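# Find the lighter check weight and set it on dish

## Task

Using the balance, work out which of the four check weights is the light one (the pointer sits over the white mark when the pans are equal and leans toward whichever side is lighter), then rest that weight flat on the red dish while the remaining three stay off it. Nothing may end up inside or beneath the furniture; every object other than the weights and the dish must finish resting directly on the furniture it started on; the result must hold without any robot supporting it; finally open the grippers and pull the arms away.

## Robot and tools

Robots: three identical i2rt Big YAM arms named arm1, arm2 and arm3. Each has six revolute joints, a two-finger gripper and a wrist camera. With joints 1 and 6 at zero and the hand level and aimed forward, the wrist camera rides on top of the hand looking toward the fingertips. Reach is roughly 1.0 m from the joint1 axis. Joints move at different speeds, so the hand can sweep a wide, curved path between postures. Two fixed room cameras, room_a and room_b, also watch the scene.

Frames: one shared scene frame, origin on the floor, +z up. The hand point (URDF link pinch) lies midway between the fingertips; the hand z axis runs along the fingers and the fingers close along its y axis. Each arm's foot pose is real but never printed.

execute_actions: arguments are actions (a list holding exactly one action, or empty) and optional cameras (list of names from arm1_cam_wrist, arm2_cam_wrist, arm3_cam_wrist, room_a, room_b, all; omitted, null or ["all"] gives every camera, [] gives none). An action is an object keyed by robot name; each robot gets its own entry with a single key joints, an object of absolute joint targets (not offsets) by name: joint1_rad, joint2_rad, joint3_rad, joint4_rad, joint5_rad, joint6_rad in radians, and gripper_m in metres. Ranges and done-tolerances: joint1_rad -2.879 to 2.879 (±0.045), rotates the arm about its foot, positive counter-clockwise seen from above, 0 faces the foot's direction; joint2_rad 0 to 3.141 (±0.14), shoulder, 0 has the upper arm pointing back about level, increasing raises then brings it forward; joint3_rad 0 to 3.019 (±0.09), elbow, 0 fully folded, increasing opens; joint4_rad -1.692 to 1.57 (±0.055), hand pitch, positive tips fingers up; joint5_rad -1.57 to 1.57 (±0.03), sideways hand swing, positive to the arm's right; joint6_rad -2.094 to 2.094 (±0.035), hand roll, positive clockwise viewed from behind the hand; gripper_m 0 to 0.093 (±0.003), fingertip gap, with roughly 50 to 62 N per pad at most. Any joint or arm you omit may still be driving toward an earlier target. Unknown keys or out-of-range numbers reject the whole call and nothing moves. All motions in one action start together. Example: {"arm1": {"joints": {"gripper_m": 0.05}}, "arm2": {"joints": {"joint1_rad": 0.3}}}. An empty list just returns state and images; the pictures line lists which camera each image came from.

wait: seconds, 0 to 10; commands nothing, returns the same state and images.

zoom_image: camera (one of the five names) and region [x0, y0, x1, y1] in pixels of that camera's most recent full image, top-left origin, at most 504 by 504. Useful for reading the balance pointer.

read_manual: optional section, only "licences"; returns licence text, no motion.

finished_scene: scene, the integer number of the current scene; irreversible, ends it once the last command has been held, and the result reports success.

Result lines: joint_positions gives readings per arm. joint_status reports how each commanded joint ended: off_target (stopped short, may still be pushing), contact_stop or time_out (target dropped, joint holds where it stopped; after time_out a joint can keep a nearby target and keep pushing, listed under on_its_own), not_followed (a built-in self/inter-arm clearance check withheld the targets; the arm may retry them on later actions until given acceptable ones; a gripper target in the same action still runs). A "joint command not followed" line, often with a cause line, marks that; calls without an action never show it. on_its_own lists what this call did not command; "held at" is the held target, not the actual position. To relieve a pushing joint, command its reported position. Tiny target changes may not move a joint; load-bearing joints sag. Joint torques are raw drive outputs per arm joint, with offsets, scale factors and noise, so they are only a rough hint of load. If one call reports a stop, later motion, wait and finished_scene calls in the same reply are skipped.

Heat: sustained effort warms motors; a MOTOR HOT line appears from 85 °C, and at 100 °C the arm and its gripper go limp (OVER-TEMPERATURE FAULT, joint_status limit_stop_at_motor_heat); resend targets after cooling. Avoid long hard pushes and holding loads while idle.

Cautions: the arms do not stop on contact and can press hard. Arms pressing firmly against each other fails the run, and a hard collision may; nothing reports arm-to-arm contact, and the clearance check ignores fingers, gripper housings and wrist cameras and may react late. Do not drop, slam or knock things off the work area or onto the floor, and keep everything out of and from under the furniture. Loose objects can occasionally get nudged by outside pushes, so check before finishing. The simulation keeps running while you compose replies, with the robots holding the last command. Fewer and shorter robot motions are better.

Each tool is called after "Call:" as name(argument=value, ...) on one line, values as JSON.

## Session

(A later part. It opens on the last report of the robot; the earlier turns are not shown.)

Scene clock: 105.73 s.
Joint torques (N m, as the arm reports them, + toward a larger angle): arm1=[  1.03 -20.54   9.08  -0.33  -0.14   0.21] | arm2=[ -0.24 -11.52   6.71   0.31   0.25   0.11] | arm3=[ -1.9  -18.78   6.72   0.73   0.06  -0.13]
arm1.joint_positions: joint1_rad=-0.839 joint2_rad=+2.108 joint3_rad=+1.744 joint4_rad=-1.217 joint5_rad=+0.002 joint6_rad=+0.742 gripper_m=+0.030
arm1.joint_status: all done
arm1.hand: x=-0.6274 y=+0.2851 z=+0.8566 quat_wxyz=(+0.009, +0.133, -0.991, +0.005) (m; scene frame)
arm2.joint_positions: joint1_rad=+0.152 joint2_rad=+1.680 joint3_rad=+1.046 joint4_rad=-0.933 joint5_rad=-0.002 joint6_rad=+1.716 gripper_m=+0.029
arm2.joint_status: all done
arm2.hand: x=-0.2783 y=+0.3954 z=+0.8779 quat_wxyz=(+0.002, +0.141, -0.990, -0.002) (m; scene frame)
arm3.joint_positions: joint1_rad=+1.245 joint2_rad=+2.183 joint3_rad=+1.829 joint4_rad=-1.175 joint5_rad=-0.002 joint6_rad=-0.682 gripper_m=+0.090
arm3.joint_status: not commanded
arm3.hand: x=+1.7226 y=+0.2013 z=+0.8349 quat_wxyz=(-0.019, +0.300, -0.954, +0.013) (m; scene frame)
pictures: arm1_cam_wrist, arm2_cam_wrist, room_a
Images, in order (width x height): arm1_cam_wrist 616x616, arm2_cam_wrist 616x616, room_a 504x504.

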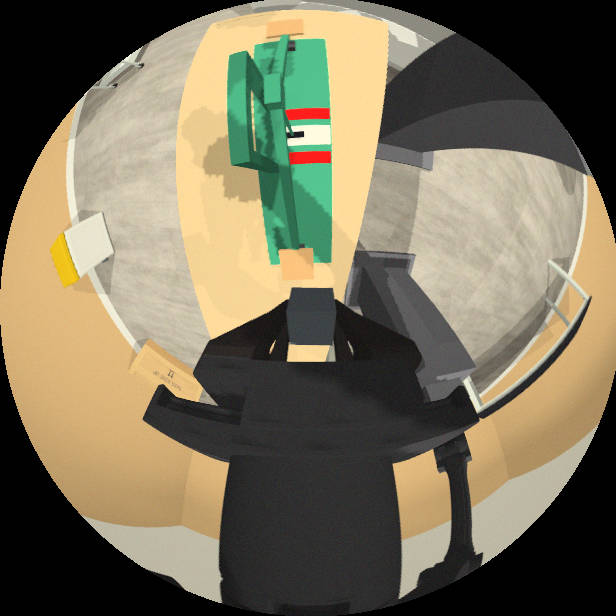

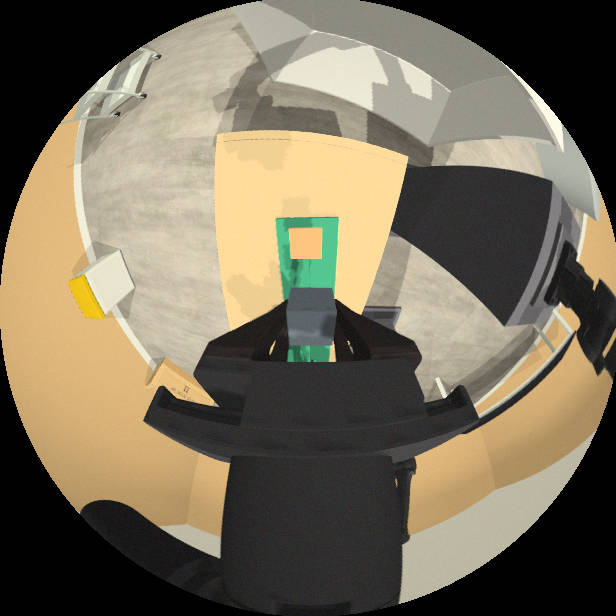

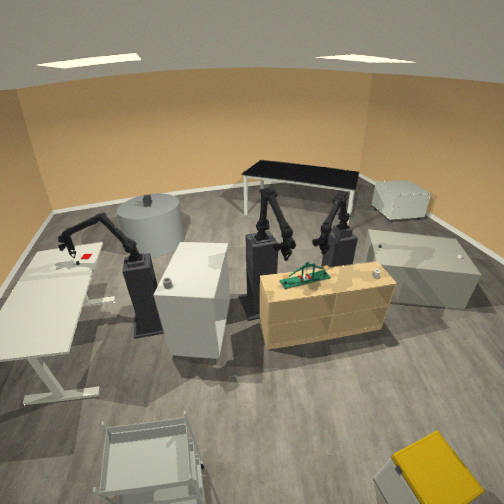

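Call:
execute_actions(actions=[{"arm1": {"joints": {"joint1_rad": -0.793, "joint2_rad": 2.157, "joint3_rad": 1.666, "joint4_rad": -1.06, "joint6_rad": 0.785}}, "arm2": {"joints": {"joint1_rad": 0.12, "joint2_rad": 1.825, "joint3_rad": 1.004, "joint4_rad": -0.728, "joint6_rad": 1.7}}}], cameras=["arm1_cam_wrist", "arm2_cam_wrist"])

Scene clock: 114.93 s.
Joint torques (N m, as the arm reports them, + toward a larger angle): arm1=[ -0.29 -20.96   7.96   0.86  -0.07   0.26] | arm2=[ -0.27 -13.24   5.99   0.55   0.25  -0.1 ] | arm3=[ -1.85 -18.55   6.7    0.74   0.07  -0.12]
arm1.joint_positions: joint1_rad=-0.799 joint2_rad=+2.185 joint3_rad=+1.656 joint4_rad=-1.074 joint5_rad=+0.001 joint6_rad=+0.770 gripper_m=+0.030
arm1.joint_status: all done
arm1.hand: x=-0.6556 y=+0.2884 z=+0.7799 quat_wxyz=(+0.016, +0.139, -0.990, +0.014) (m; scene frame)
arm2.joint_positions: joint1_rad=+0.127 joint2_rad=+1.851 joint3_rad=+0.999 joint4_rad=-0.736 joint5_rad=-0.002 joint6_rad=+1.709 gripper_m=+0.029
arm2.joint_status: all done
arm2.hand: x=-0.2681 y=+0.3996 z=+0.7926 quat_wxyz=(-0.001, +0.132, -0.991, +0.009) (m; scene frame)
arm3.joint_positions: joint1_rad=+1.245 joint2_rad=+2.183 joint3_rad=+1.829 joint4_rad=-1.175 joint5_rad=-0.002 joint6_rad=-0.682 gripper_m=+0.090
arm3.joint_status: not commanded
arm3.hand: x=+1.7226 y=+0.2013 z=+0.8349 quat_wxyz=(-0.019, +0.300, -0.954, +0.013) (m; scene frame)
pictures: arm1_cam_wrist, arm2_cam_wrist
Images, in order (width x height): arm1_cam_wrist 616x616, arm2_cam_wrist 616x616.

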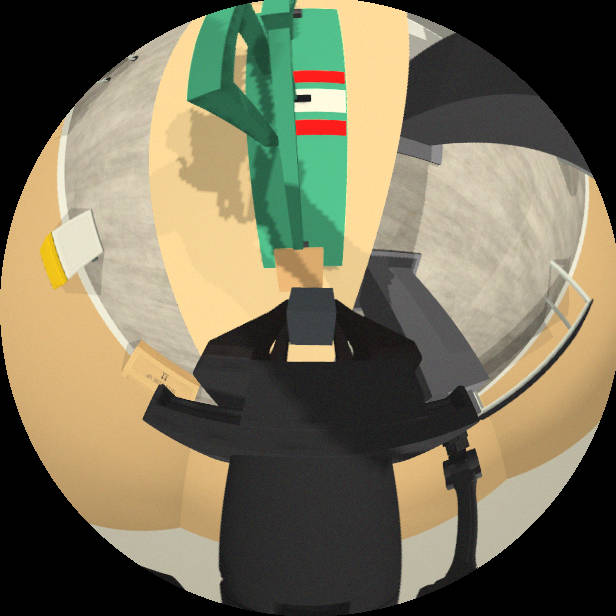

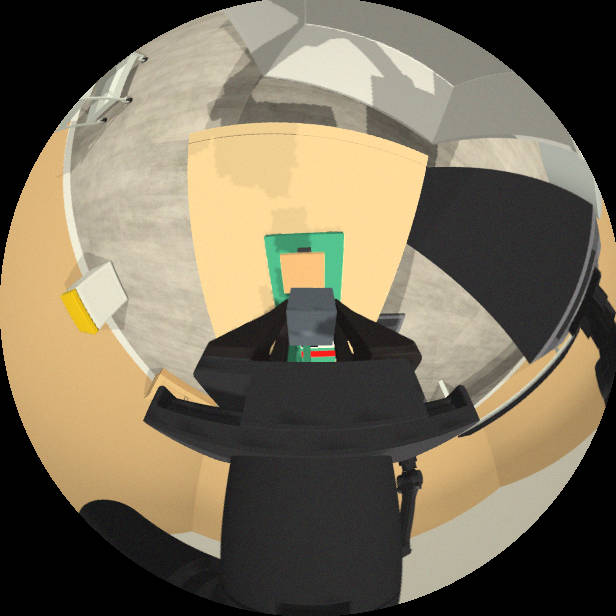

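Call:
zoom_image(camera="arm1_cam_wrist", region=[230, 210, 390, 330])

Call:
zoom_image(camera="arm2_cam_wrist", region=[230, 210, 390, 330])

Region (230, 210, 390, 330) of arm1_cam_wrist's 616x616 image, scaled by 3.150, with more detail than that image has; it fills the top 378 rows of this view, and the rest is white.

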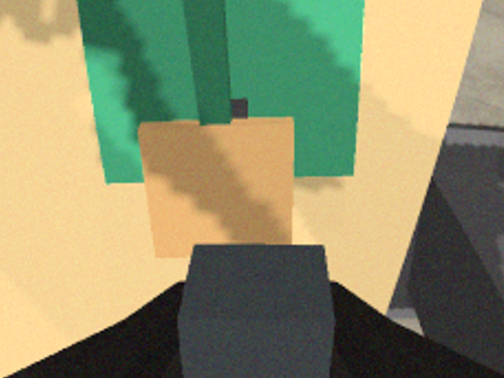

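Region (230, 210, 390, 330) of arm2_cam_wrist's 616x616 image, scaled by 3.150, with more detail than that image has; it fills the top 378 rows of this view, and the rest is white.

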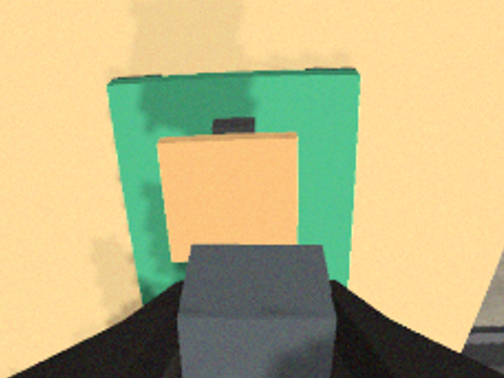

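Call:
execute_actions(actions=[{"arm1": {"joints": {"joint2_rad": 2.216, "joint3_rad": 1.64, "joint4_rad": -0.938}}, "arm2": {"joints": {"joint1_rad": 0.135, "joint2_rad": 1.96, "joint4_rad": -0.579}}}], cameras=["arm1_cam_wrist", "arm2_cam_wrist", "room_a"])

Scene clock: 123.13 s.
Joint torques (N m, as the arm reports them, + toward a larger angle): arm1=[ -0.09 -19.57   7.36   0.97  -0.07   0.21] | arm2=[  0.83 -13.73   5.14   0.54   0.26  -0.11] | arm3=[ -2.03 -18.84   6.72   0.76   0.05  -0.11]
arm1.joint_positions: joint1_rad=-0.799 joint2_rad=+2.229 joint3_rad=+1.637 joint4_rad=-0.954 joint5_rad=+0.001 joint6_rad=+0.770 gripper_m=+0.030
arm1.joint_status: all done
arm1.hand: x=-0.6497 y=+0.2993 z=+0.7467 quat_wxyz=(-0.001, +0.138, -0.990, -0.008) (m; scene frame)
arm2.joint_positions: joint1_rad=+0.127 joint2_rad=+1.985 joint3_rad=+0.999 joint4_rad=-0.587 joint5_rad=-0.002 joint6_rad=+1.709 gripper_m=+0.029
arm2.joint_status: all done
arm2.hand: x=-0.2711 y=+0.4066 z=+0.7358 quat_wxyz=(+0.001, +0.132, -0.991, +0.002) (m; scene frame)
arm3.joint_positions: joint1_rad=+1.245 joint2_rad=+2.183 joint3_rad=+1.829 joint4_rad=-1.175 joint5_rad=-0.002 joint6_rad=-0.682 gripper_m=+0.090
arm3.joint_status: not commanded
arm3.hand: x=+1.7226 y=+0.2013 z=+0.8349 quat_wxyz=(-0.019, +0.300, -0.954, +0.013) (m; scene frame)
pictures: arm1_cam_wrist, arm2_cam_wrist, room_a
Images, in order (width x height): arm1_cam_wrist 616x616, arm2_cam_wrist 616x616, room_a 504x504.

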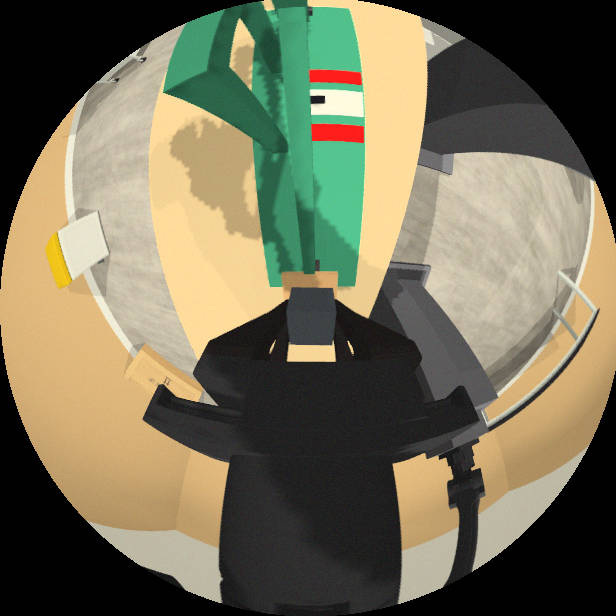

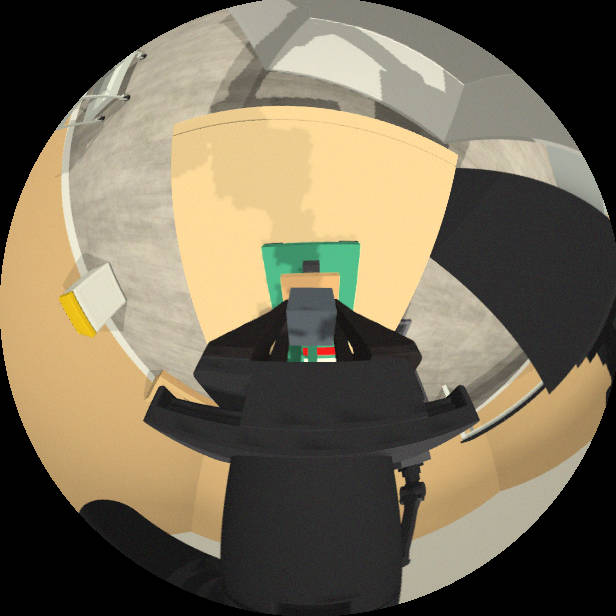

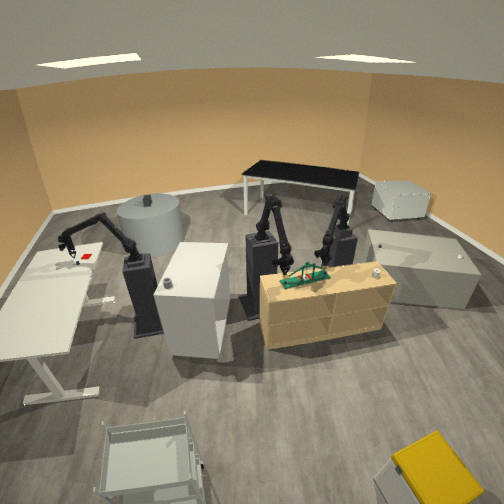

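Call:
zoom_image(camera="arm1_cam_wrist", region=[240, 230, 380, 370])

Call:
zoom_image(camera="arm2_cam_wrist", region=[240, 230, 380, 370])

Call:
zoom_image(camera="room_a", region=[260, 230, 360, 300])

Region (240, 230, 380, 370) of arm1_cam_wrist's 616x616 image, scaled by 3.600, with more detail than that image has.

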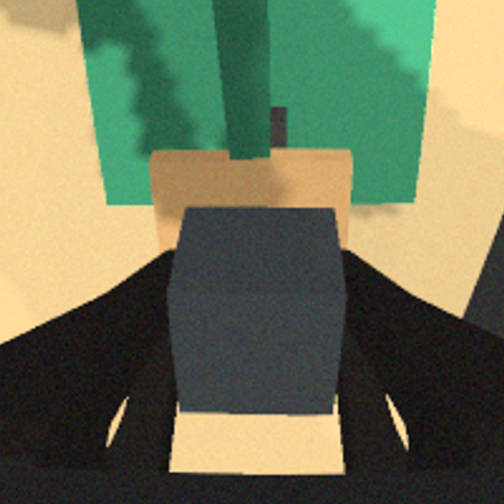

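Region (240, 230, 380, 370) of arm2_cam_wrist's 616x616 image, scaled by 3.600, with more detail than that image has.

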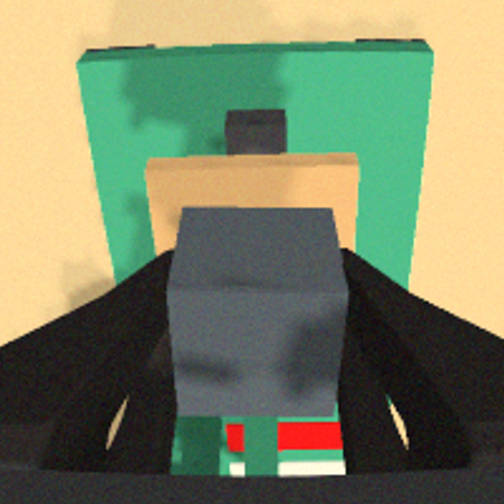

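Region (260, 230, 360, 300) of room_a's 504x504 image, scaled by 5.040, with more detail than that image has; it fills the top 353 rows of this view, and the rest is white.

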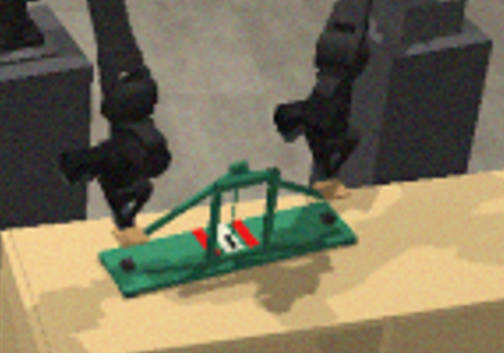

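Call:
execute_actions(actions=[])

Scene clock: 126.90 s.
Joint torques (N m, as the arm reports them, + toward a larger angle): arm1=[  0.21 -20.18   7.23   0.98  -0.09   0.22] | arm2=[  0.81 -13.68   5.24   0.55   0.25  -0.11] | arm3=[ -1.98 -18.86   6.77   0.77   0.05  -0.12]
arm1.joint_positions: joint1_rad=-0.799 joint2_rad=+2.229 joint3_rad=+1.637 joint4_rad=-0.954 joint5_rad=+0.001 joint6_rad=+0.770 gripper_m=+0.030
arm1.joint_status: all done
arm1.hand: x=-0.6497 y=+0.2993 z=+0.7467 quat_wxyz=(-0.001, +0.138, -0.990, -0.008) (m; scene frame)
arm2.joint_positions: joint1_rad=+0.127 joint2_rad=+1.985 joint3_rad=+0.999 joint4_rad=-0.587 joint5_rad=-0.002 joint6_rad=+1.709 gripper_m=+0.029
arm2.joint_status: all done
arm2.hand: x=-0.2711 y=+0.4066 z=+0.7358 quat_wxyz=(+0.001, +0.132, -0.991, +0.002) (m; scene frame)
arm3.joint_positions: joint1_rad=+1.245 joint2_rad=+2.183 joint3_rad=+1.829 joint4_rad=-1.175 joint5_rad=-0.002 joint6_rad=-0.682 gripper_m=+0.090
arm3.joint_status: not commanded
arm3.hand: x=+1.7226 y=+0.2013 z=+0.8349 quat_wxyz=(-0.019, +0.300, -0.954, +0.013) (m; scene frame)
pictures: arm1_cam_wrist, arm2_cam_wrist, arm3_cam_wrist, room_a, room_b
Images, in order (width x height): arm1_cam_wrist 616x616, arm2_cam_wrist 616x616, arm3_cam_wrist 616x616, room_a 504x504, room_b 504x504.

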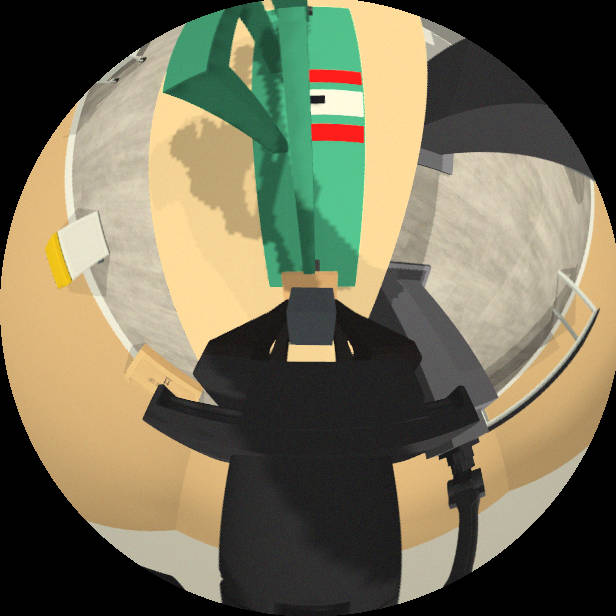

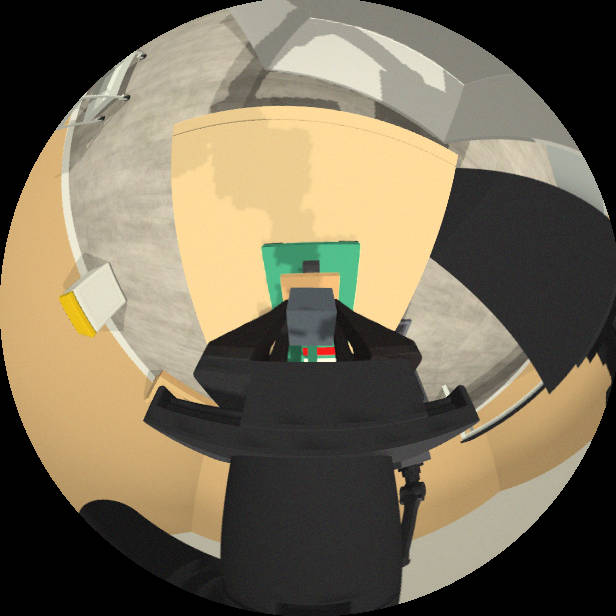

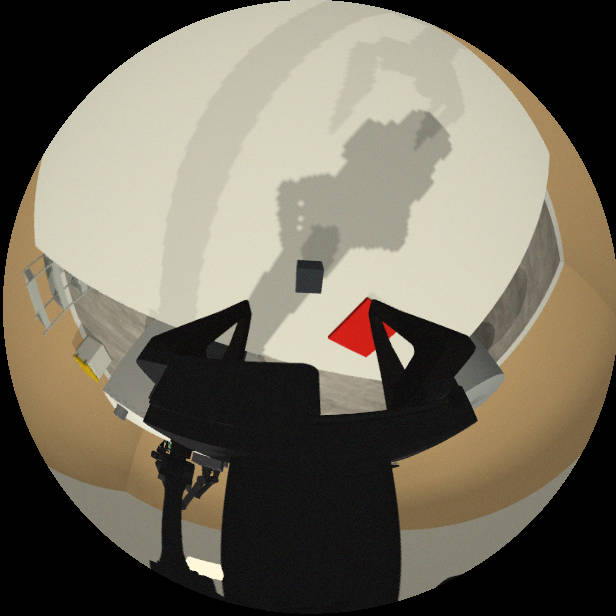

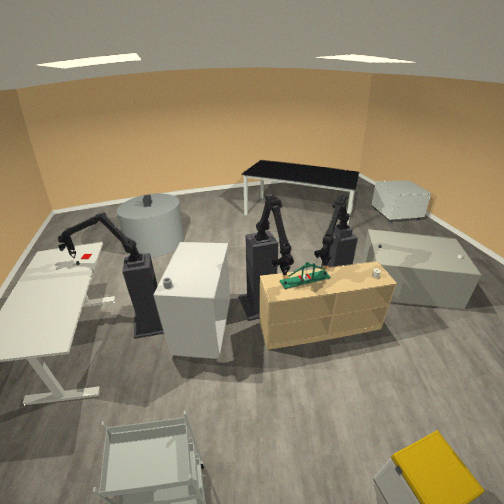

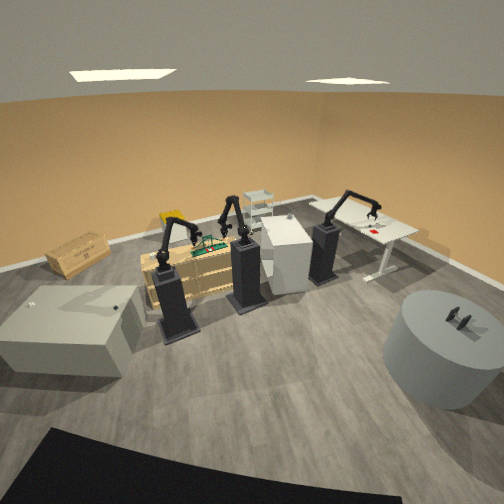

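Call:
execute_actions(actions=[{"arm1": {"joints": {"joint2_rad": 2.232, "joint4_rad": -0.935}}}], cameras=["arm1_cam_wrist", "room_a"])

Scene clock: 128.70 s.
Joint torques (N m, as the arm reports them, + toward a larger angle): arm1=[  0.37 -18.35   7.36   0.93  -0.1    0.23] | arm2=[  0.72 -13.96   5.18   0.48   0.25  -0.1 ] | arm3=[ -2.08 -18.66   6.72   0.77   0.05  -0.11]
arm1.joint_positions: joint1_rad=-0.799 joint2_rad=+2.235 joint3_rad=+1.637 joint4_rad=-0.951 joint5_rad=+0.001 joint6_rad=+0.770 gripper_m=+0.030
arm1.joint_status: all done
arm1.hand: x=-0.6499 y=+0.2990 z=+0.7435 quat_wxyz=(+0.000, +0.138, -0.990, -0.007) (m; scene frame)
arm2.joint_positions: joint1_rad=+0.127 joint2_rad=+1.985 joint3_rad=+0.999 joint4_rad=-0.587 joint5_rad=-0.002 joint6_rad=+1.709 gripper_m=+0.029
arm2.joint_status: not commanded
arm2.hand: x=-0.2711 y=+0.4066 z=+0.7358 quat_wxyz=(+0.001, +0.132, -0.991, +0.002) (m; scene frame)
arm3.joint_positions: joint1_rad=+1.245 joint2_rad=+2.183 joint3_rad=+1.829 joint4_rad=-1.175 joint5_rad=-0.002 joint6_rad=-0.682 gripper_m=+0.090
arm3.joint_status: not commanded
arm3.hand: x=+1.7226 y=+0.2013 z=+0.8349 quat_wxyz=(-0.019, +0.300, -0.954, +0.013) (m; scene frame)
pictures: arm1_cam_wrist, room_a
Images, in order (width x height): arm1_cam_wrist 616x616, room_a 504x504.

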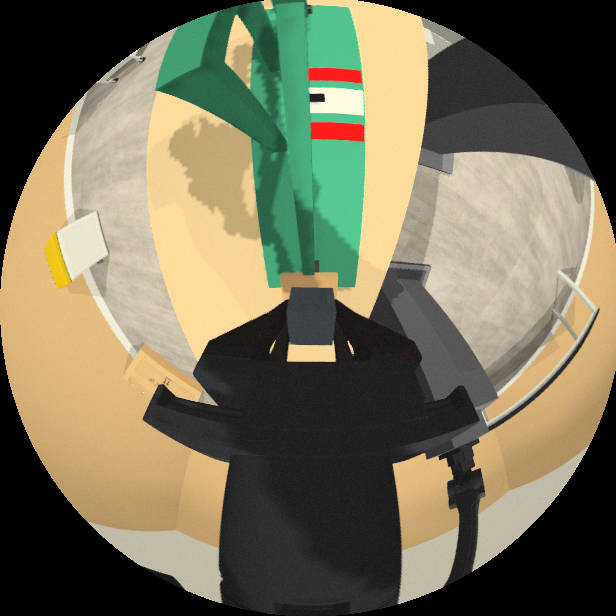

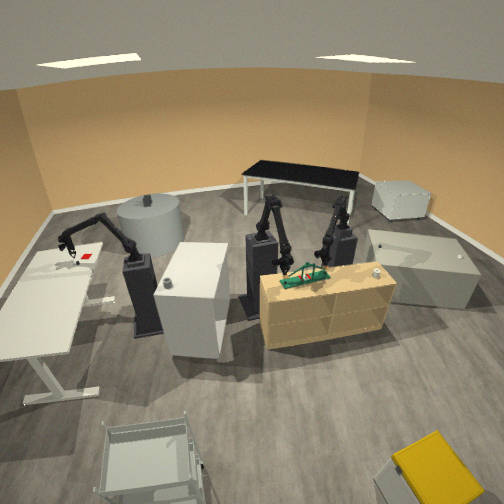

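Call:
zoom_image(camera="room_a", region=[260, 230, 360, 300])

Region (260, 230, 360, 300) of room_a's 504x504 image, scaled by 5.040, with more detail than that image has; it fills the top 353 rows of this view, and the rest is white.

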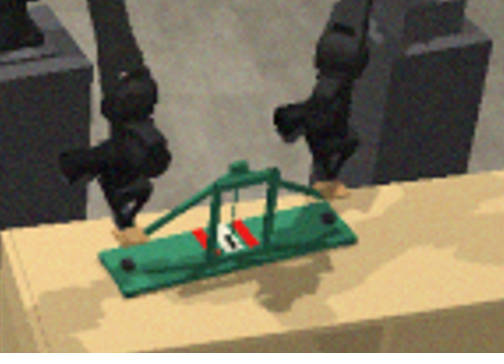

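Call:
execute_actions(actions=[{"arm1": {"joints": {"joint2_rad": 2.25, "joint4_rad": -0.93}}}], cameras=["arm1_cam_wrist"])

Scene clock: 130.00 s.
Joint torques (N m, as the arm reports them, + toward a larger angle): arm1=[  0.19 -18.94   7.15   0.83  -0.08   0.21] | arm2=[  0.78 -13.61   5.17   0.54   0.23  -0.1 ] | arm3=[ -1.97 -18.73   6.71   0.72   0.04  -0.11]
arm1.joint_positions: joint1_rad=-0.799 joint2_rad=+2.258 joint3_rad=+1.637 joint4_rad=-0.945 joint5_rad=+0.001 joint6_rad=+0.770 gripper_m=+0.030
arm1.joint_status: all done
arm1.hand: x=-0.6518 y=+0.2959 z=+0.7296 quat_wxyz=(+0.005, +0.138, -0.990, -0.001) (m; scene frame)
arm2.joint_positions: joint1_rad=+0.127 joint2_rad=+1.985 joint3_rad=+0.999 joint4_rad=-0.587 joint5_rad=-0.002 joint6_rad=+1.709 gripper_m=+0.029
arm2.joint_status: not commanded
arm2.hand: x=-0.2711 y=+0.4066 z=+0.7358 quat_wxyz=(+0.001, +0.132, -0.991, +0.002) (m; scene frame)
arm3.joint_positions: joint1_rad=+1.245 joint2_rad=+2.183 joint3_rad=+1.829 joint4_rad=-1.175 joint5_rad=-0.002 joint6_rad=-0.682 gripper_m=+0.090
arm3.joint_status: not commanded
arm3.hand: x=+1.7226 y=+0.2013 z=+0.8349 quat_wxyz=(-0.019, +0.300, -0.954, +0.013) (m; scene frame)
pictures: arm1_cam_wrist
Images, in order (width x height): arm1_cam_wrist 616x616.

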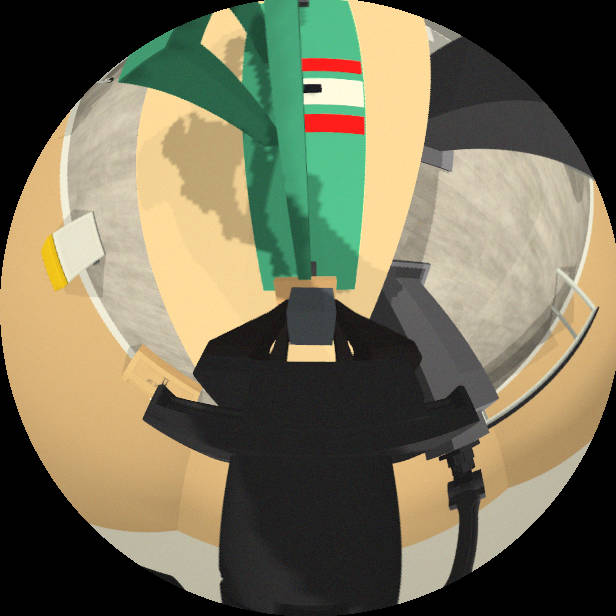

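Call:
execute_actions(actions=[{"arm1": {"joints": {"gripper_m": 0.07}}, "arm2": {"joints": {"gripper_m": 0.07}}}], cameras=["arm1_cam_wrist", "arm2_cam_wrist", "room_a"])

Scene clock: 131.00 s.
Joint torques (N m, as the arm reports them, + toward a larger angle): arm1=[ -0.13 -19.58   7.06   0.88  -0.08   0.21] | arm2=[  0.7  -13.64   5.27   0.58   0.25  -0.1 ] | arm3=[ -2.   -18.76   6.72   0.75   0.06  -0.13]
arm1.joint_positions: joint1_rad=-0.799 joint2_rad=+2.258 joint3_rad=+1.637 joint4_rad=-0.945 joint5_rad=+0.001 joint6_rad=+0.770 gripper_m=+0.070
arm1.joint_status: all done
arm1.hand: x=-0.6518 y=+0.2959 z=+0.7296 quat_wxyz=(+0.005, +0.138, -0.990, -0.001) (m; scene frame)
arm2.joint_positions: joint1_rad=+0.127 joint2_rad=+1.984 joint3_rad=+0.999 joint4_rad=-0.587 joint5_rad=-0.002 joint6_rad=+1.709 gripper_m=+0.070
arm2.joint_status: all done
arm2.hand: x=-0.2713 y=+0.4069 z=+0.7364 quat_wxyz=(+0.001, +0.132, -0.991, +0.001) (m; scene frame)
arm3.joint_positions: joint1_rad=+1.245 joint2_rad=+2.183 joint3_rad=+1.829 joint4_rad=-1.175 joint5_rad=-0.002 joint6_rad=-0.682 gripper_m=+0.090
arm3.joint_status: not commanded
arm3.hand: x=+1.7226 y=+0.2013 z=+0.8349 quat_wxyz=(-0.019, +0.300, -0.954, +0.013) (m; scene frame)
pictures: arm1_cam_wrist, arm2_cam_wrist, room_a
Images, in order (width x height): arm1_cam_wrist 616x616, arm2_cam_wrist 616x616, room_a 504x504.

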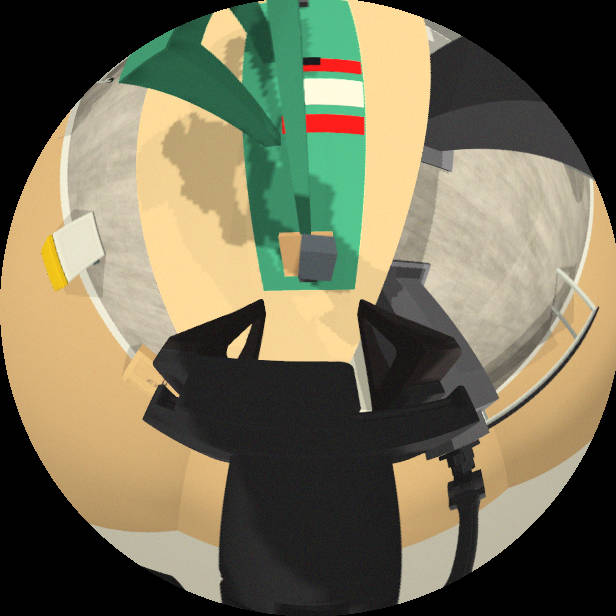

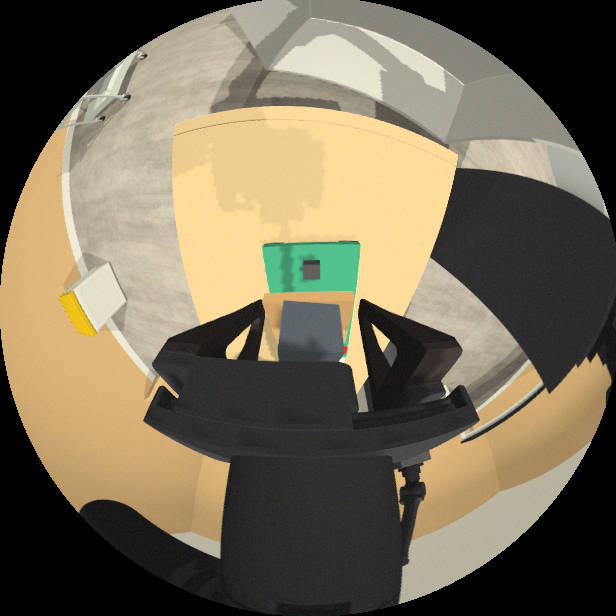

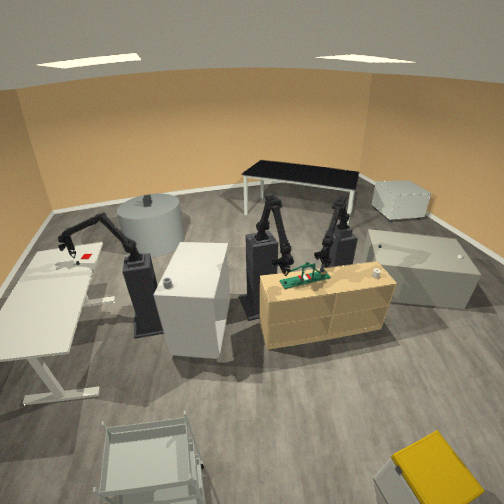

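Call:
execute_actions(actions=[], cameras=["arm1_cam_wrist", "arm2_cam_wrist", "room_a"])

Call:
zoom_image(camera="room_a", region=[260, 230, 360, 300])

Scene clock: 131.47 s.
Joint torques (N m, as the arm reports them, + toward a larger angle): arm1=[ -0.01 -19.57   7.21   0.93  -0.1    0.23] | arm2=[  0.58 -13.74   5.22   0.56   0.24  -0.11] | arm3=[ -1.95 -18.75   6.71   0.73   0.06  -0.13]
arm1.joint_positions: joint1_rad=-0.799 joint2_rad=+2.258 joint3_rad=+1.637 joint4_rad=-0.945 joint5_rad=+0.001 joint6_rad=+0.770 gripper_m=+0.070
arm1.joint_status: all done
arm1.hand: x=-0.6518 y=+0.2959 z=+0.7296 quat_wxyz=(+0.005, +0.138, -0.990, -0.001) (m; scene frame)
arm2.joint_positions: joint1_rad=+0.127 joint2_rad=+1.984 joint3_rad=+0.999 joint4_rad=-0.587 joint5_rad=-0.002 joint6_rad=+1.709 gripper_m=+0.070
arm2.joint_status: all done
arm2.hand: x=-0.2713 y=+0.4069 z=+0.7364 quat_wxyz=(+0.001, +0.132, -0.991, +0.001) (m; scene frame)
arm3.joint_positions: joint1_rad=+1.245 joint2_rad=+2.183 joint3_rad=+1.829 joint4_rad=-1.175 joint5_rad=-0.002 joint6_rad=-0.682 gripper_m=+0.090
arm3.joint_status: not commanded
arm3.hand: x=+1.7226 y=+0.2013 z=+0.8349 quat_wxyz=(-0.019, +0.300, -0.954, +0.013) (m; scene frame)
pictures: arm1_cam_wrist, arm2_cam_wrist, room_a
Images, in order (width x height): arm1_cam_wrist 616x616, arm2_cam_wrist 616x616, room_a 504x504.

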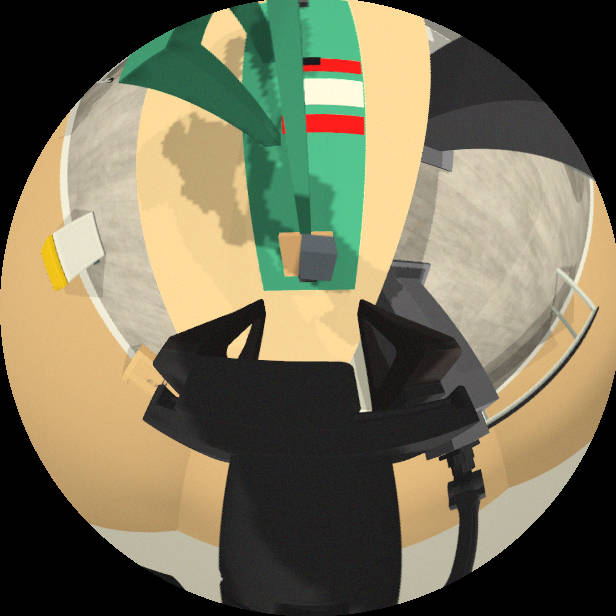

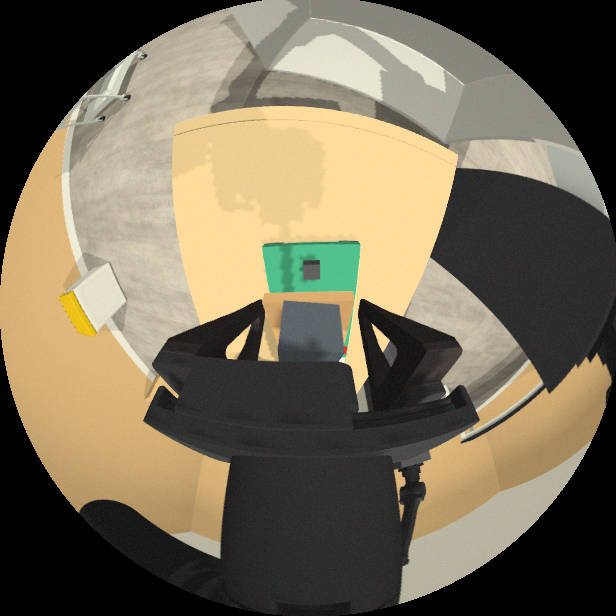

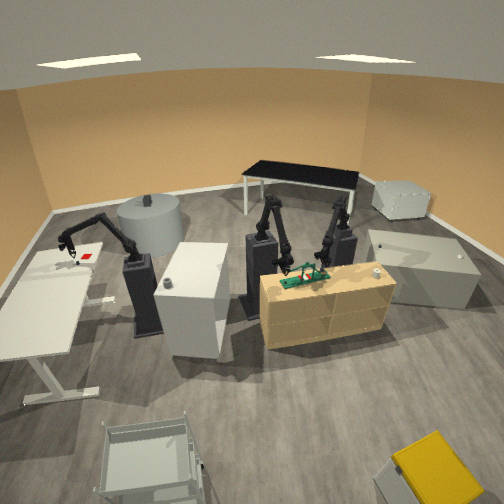

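Region (260, 230, 360, 300) of room_a's 504x504 image, scaled by 5.040, with more detail than that image has; it fills the top 353 rows of this view, and the rest is white.

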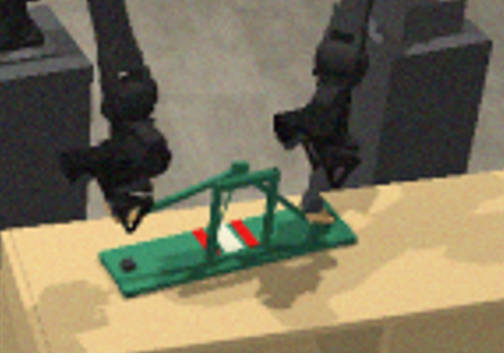

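Call:
execute_actions(actions=[{"arm1": {"joints": {"joint2_rad": 1.9, "joint4_rad": -1.1}}, "arm2": {"joints": {"joint1_rad": 0.1, "joint2_rad": 1.865, "joint3_rad": 1.02, "joint4_rad": -0.7}}}], cameras=["arm1_cam_wrist", "arm2_cam_wrist", "room_a", "room_b"])

Scene clock: 144.53 s.
Joint torques (N m, as the arm reports them, + toward a larger angle): arm1=[  0.13 -17.2    9.28   0.07  -0.09   0.2 ] | arm2=[ -0.68 -11.41   7.21  -0.14   0.24  -0.11] | arm3=[ -2.04 -18.83   6.64   0.69   0.06  -0.14]
arm1.joint_positions: joint1_rad=-0.799 joint2_rad=+1.908 joint3_rad=+1.629 joint4_rad=-1.086 joint5_rad=+0.001 joint6_rad=+0.770 gripper_m=+0.070
arm1.joint_status: all done
arm1.hand: x=-0.6479 y=+0.2989 z=+0.9372 quat_wxyz=(-0.057, +0.137, -0.986, -0.080) (m; scene frame)
arm2.joint_positions: joint1_rad=+0.108 joint2_rad=+1.864 joint3_rad=+0.999 joint4_rad=-0.694 joint5_rad=-0.002 joint6_rad=+1.709 gripper_m=+0.070
arm2.joint_status: all done
arm2.hand: x=-0.2634 y=+0.4102 z=+0.7871 quat_wxyz=(+0.003, +0.123, -0.992, -0.005) (m; scene frame)
arm3.joint_positions: joint1_rad=+1.245 joint2_rad=+2.183 joint3_rad=+1.829 joint4_rad=-1.175 joint5_rad=-0.002 joint6_rad=-0.682 gripper_m=+0.090
arm3.joint_status: not commanded
arm3.hand: x=+1.7226 y=+0.2013 z=+0.8349 quat_wxyz=(-0.019, +0.300, -0.954, +0.013) (m; scene frame)
pictures: arm1_cam_wrist, arm2_cam_wrist, room_a, room_b
Images, in order (width x height): arm1_cam_wrist 616x616, arm2_cam_wrist 616x616, room_a 504x504, room_b 504x504.

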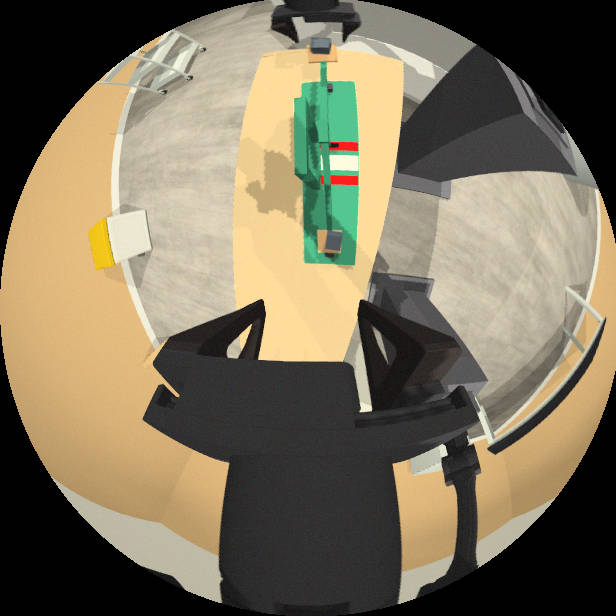

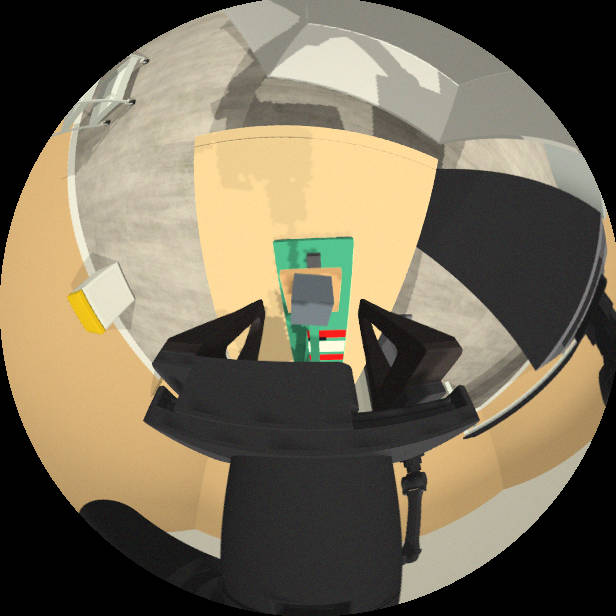

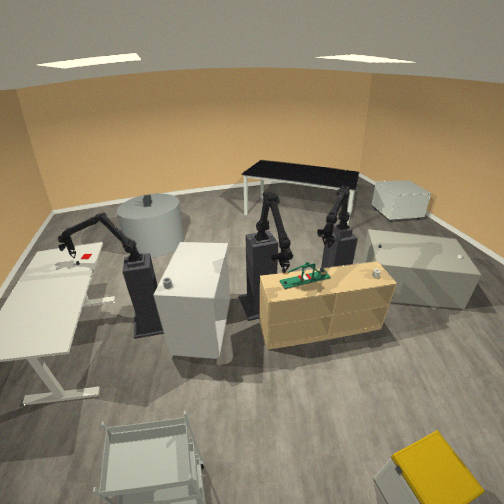

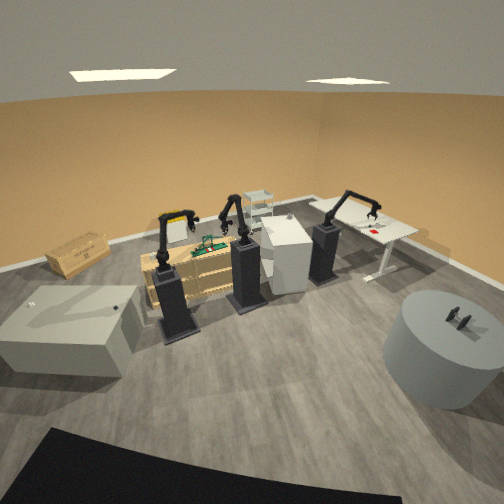

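Call:
zoom_image(camera="arm2_cam_wrist", region=[230, 220, 390, 380])

Call:
zoom_image(camera="room_a", region=[260, 230, 360, 300])

Region (230, 220, 390, 380) of arm2_cam_wrist's 616x616 image, scaled by 3.150, with more detail than that image has.

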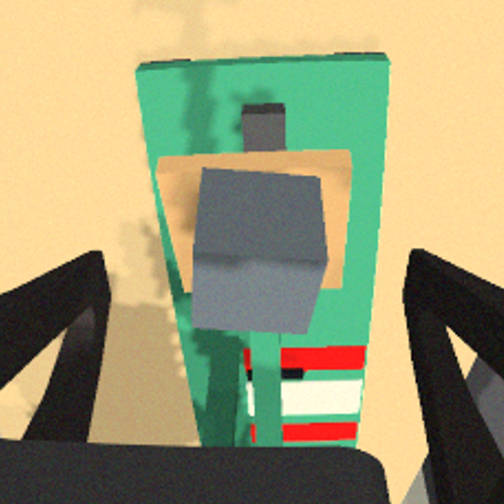

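Region (260, 230, 360, 300) of room_a's 504x504 image, scaled by 5.040, with more detail than that image has; it fills the top 353 rows of this view, and the rest is white.

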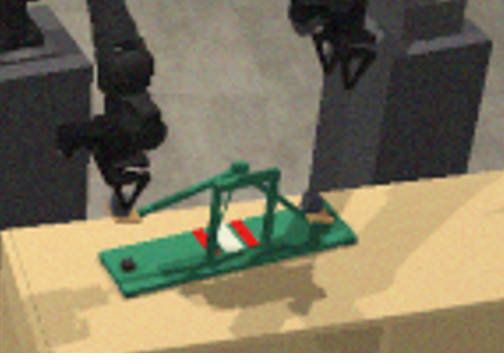

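Call:
execute_actions(actions=[{"arm2": {"joints": {"joint2_rad": 1.9, "joint4_rad": -0.652}}, "arm1": {"joints": {"joint1_rad": 0.3, "joint2_rad": 1.5, "joint3_rad": 1.3, "joint4_rad": -1.2, "joint6_rad": 0.0}}}], cameras=["arm2_cam_wrist", "room_a"])

Scene clock: 149.50 s.
Joint torques (N m, as the arm reports them, + toward a larger angle): arm1=[ -0.88 -10.81   8.39   0.    -0.06  -0.06] | arm2=[ -0.7  -11.88   7.07   0.58   0.25  -0.11] | arm3=[ -1.82 -18.88   6.67   0.72   0.08  -0.12]
arm1.joint_positions: joint1_rad=+0.299 joint2_rad=+1.496 joint3_rad=+1.306 joint4_rad=-1.185 joint5_rad=-0.001 joint6_rad=+0.016 gripper_m=+0.070
arm1.joint_status: all done
arm1.hand: x=-1.2245 y=+0.1612 z=+1.0254 quat_wxyz=(-0.041, +0.870, -0.483, -0.091) (m; scene frame)
arm2.joint_positions: joint1_rad=+0.108 joint2_rad=+1.904 joint3_rad=+0.999 joint4_rad=-0.660 joint5_rad=-0.002 joint6_rad=+1.709 gripper_m=+0.070
arm2.joint_status: all done
arm2.hand: x=-0.2634 y=+0.4103 z=+0.7703 quat_wxyz=(+0.002, +0.123, -0.992, -0.002) (m; scene frame)
arm3.joint_positions: joint1_rad=+1.245 joint2_rad=+2.183 joint3_rad=+1.829 joint4_rad=-1.175 joint5_rad=-0.002 joint6_rad=-0.682 gripper_m=+0.090
arm3.joint_status: not commanded
arm3.hand: x=+1.7226 y=+0.2013 z=+0.8349 quat_wxyz=(-0.019, +0.300, -0.954, +0.013) (m; scene frame)
pictures: arm2_cam_wrist, room_a
Images, in order (width x height): arm2_cam_wrist 616x616, room_a 504x504.

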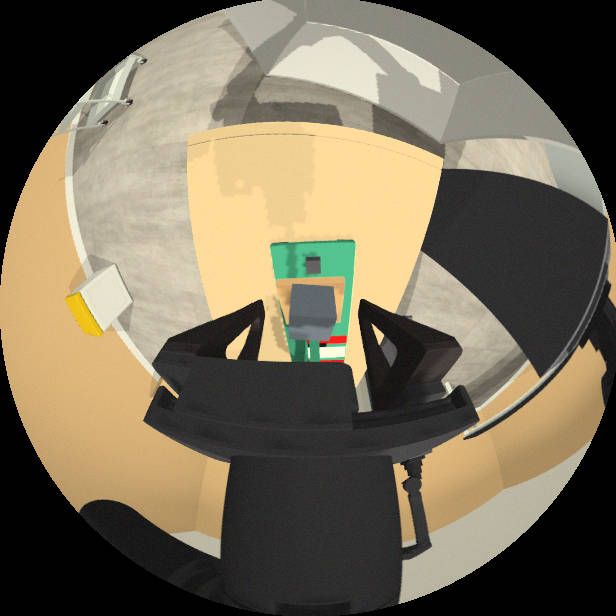

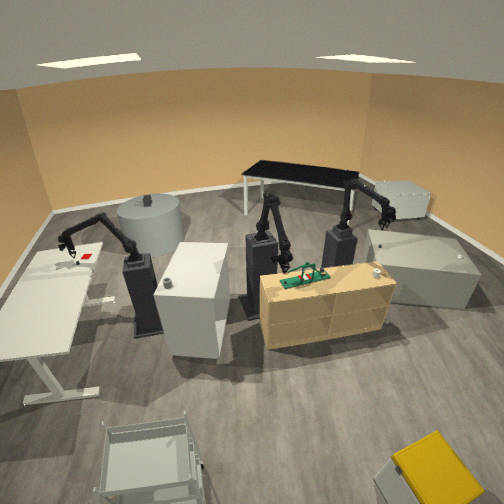

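Call:
zoom_image(camera="arm2_cam_wrist", region=[230, 220, 390, 380])

Region (230, 220, 390, 380) of arm2_cam_wrist's 616x616 image, scaled by 3.150, with more detail than that image has.

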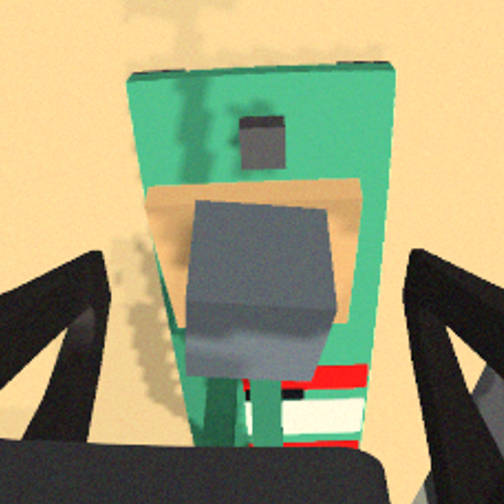

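Call:
execute_actions(actions=[{"arm2": {"joints": {"gripper_m": 0.022}}}], cameras=["arm2_cam_wrist", "room_a"])

Scene clock: 151.23 s.
Joint torques (N m, as the arm reports them, + toward a larger angle): arm1=[ -0.27 -10.6    8.34   0.02  -0.05  -0.05] | arm2=[ -0.48 -11.94   7.06   0.6    0.24  -0.1 ] | arm3=[ -1.98 -18.91   6.76   0.68   0.05  -0.11]
arm1.joint_positions: joint1_rad=+0.299 joint2_rad=+1.496 joint3_rad=+1.306 joint4_rad=-1.185 joint5_rad=-0.001 joint6_rad=+0.015 gripper_m=+0.070
arm1.joint_status: not commanded
arm1.hand: x=-1.2245 y=+0.1612 z=+1.0254 quat_wxyz=(-0.041, +0.870, -0.482, -0.091) (m; scene frame)
arm2.joint_positions: joint1_rad=+0.108 joint2_rad=+1.904 joint3_rad=+0.999 joint4_rad=-0.660 joint5_rad=-0.002 joint6_rad=+1.709 gripper_m=+0.030
arm2.joint_status: gripper_m off_target (ended at +0.030, target +0.022)
arm2.hand: x=-0.2634 y=+0.4103 z=+0.7703 quat_wxyz=(+0.002, +0.123, -0.992, -0.002) (m; scene frame)
arm3.joint_positions: joint1_rad=+1.245 joint2_rad=+2.183 joint3_rad=+1.829 joint4_rad=-1.175 joint5_rad=-0.002 joint6_rad=-0.682 gripper_m=+0.090
arm3.joint_status: not commanded
arm3.hand: x=+1.7226 y=+0.2013 z=+0.8349 quat_wxyz=(-0.019, +0.300, -0.954, +0.013) (m; scene frame)
pictures: arm2_cam_wrist, room_a
Images, in order (width x height): arm2_cam_wrist 616x616, room_a 504x504.

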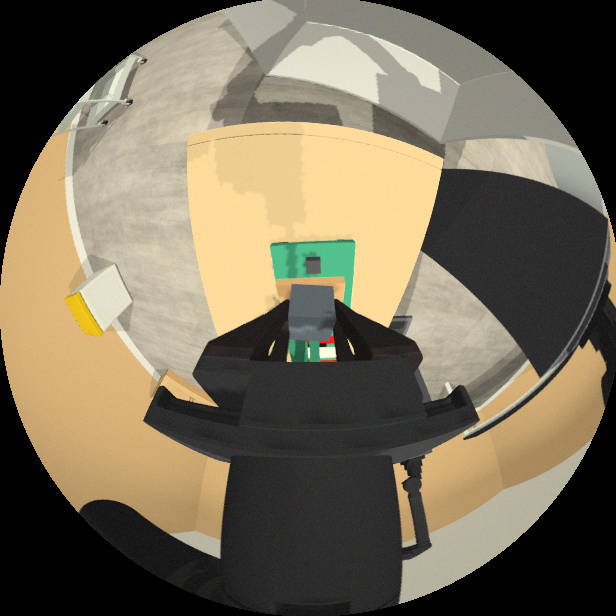

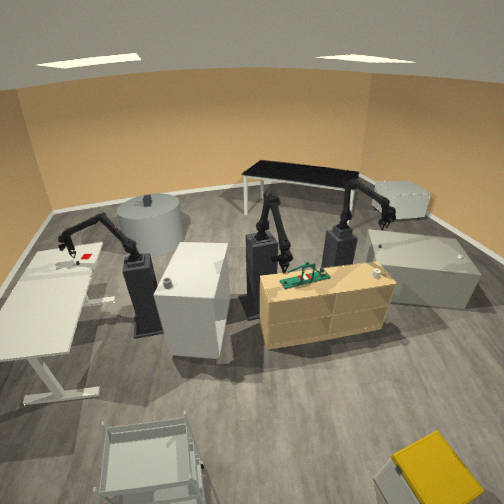

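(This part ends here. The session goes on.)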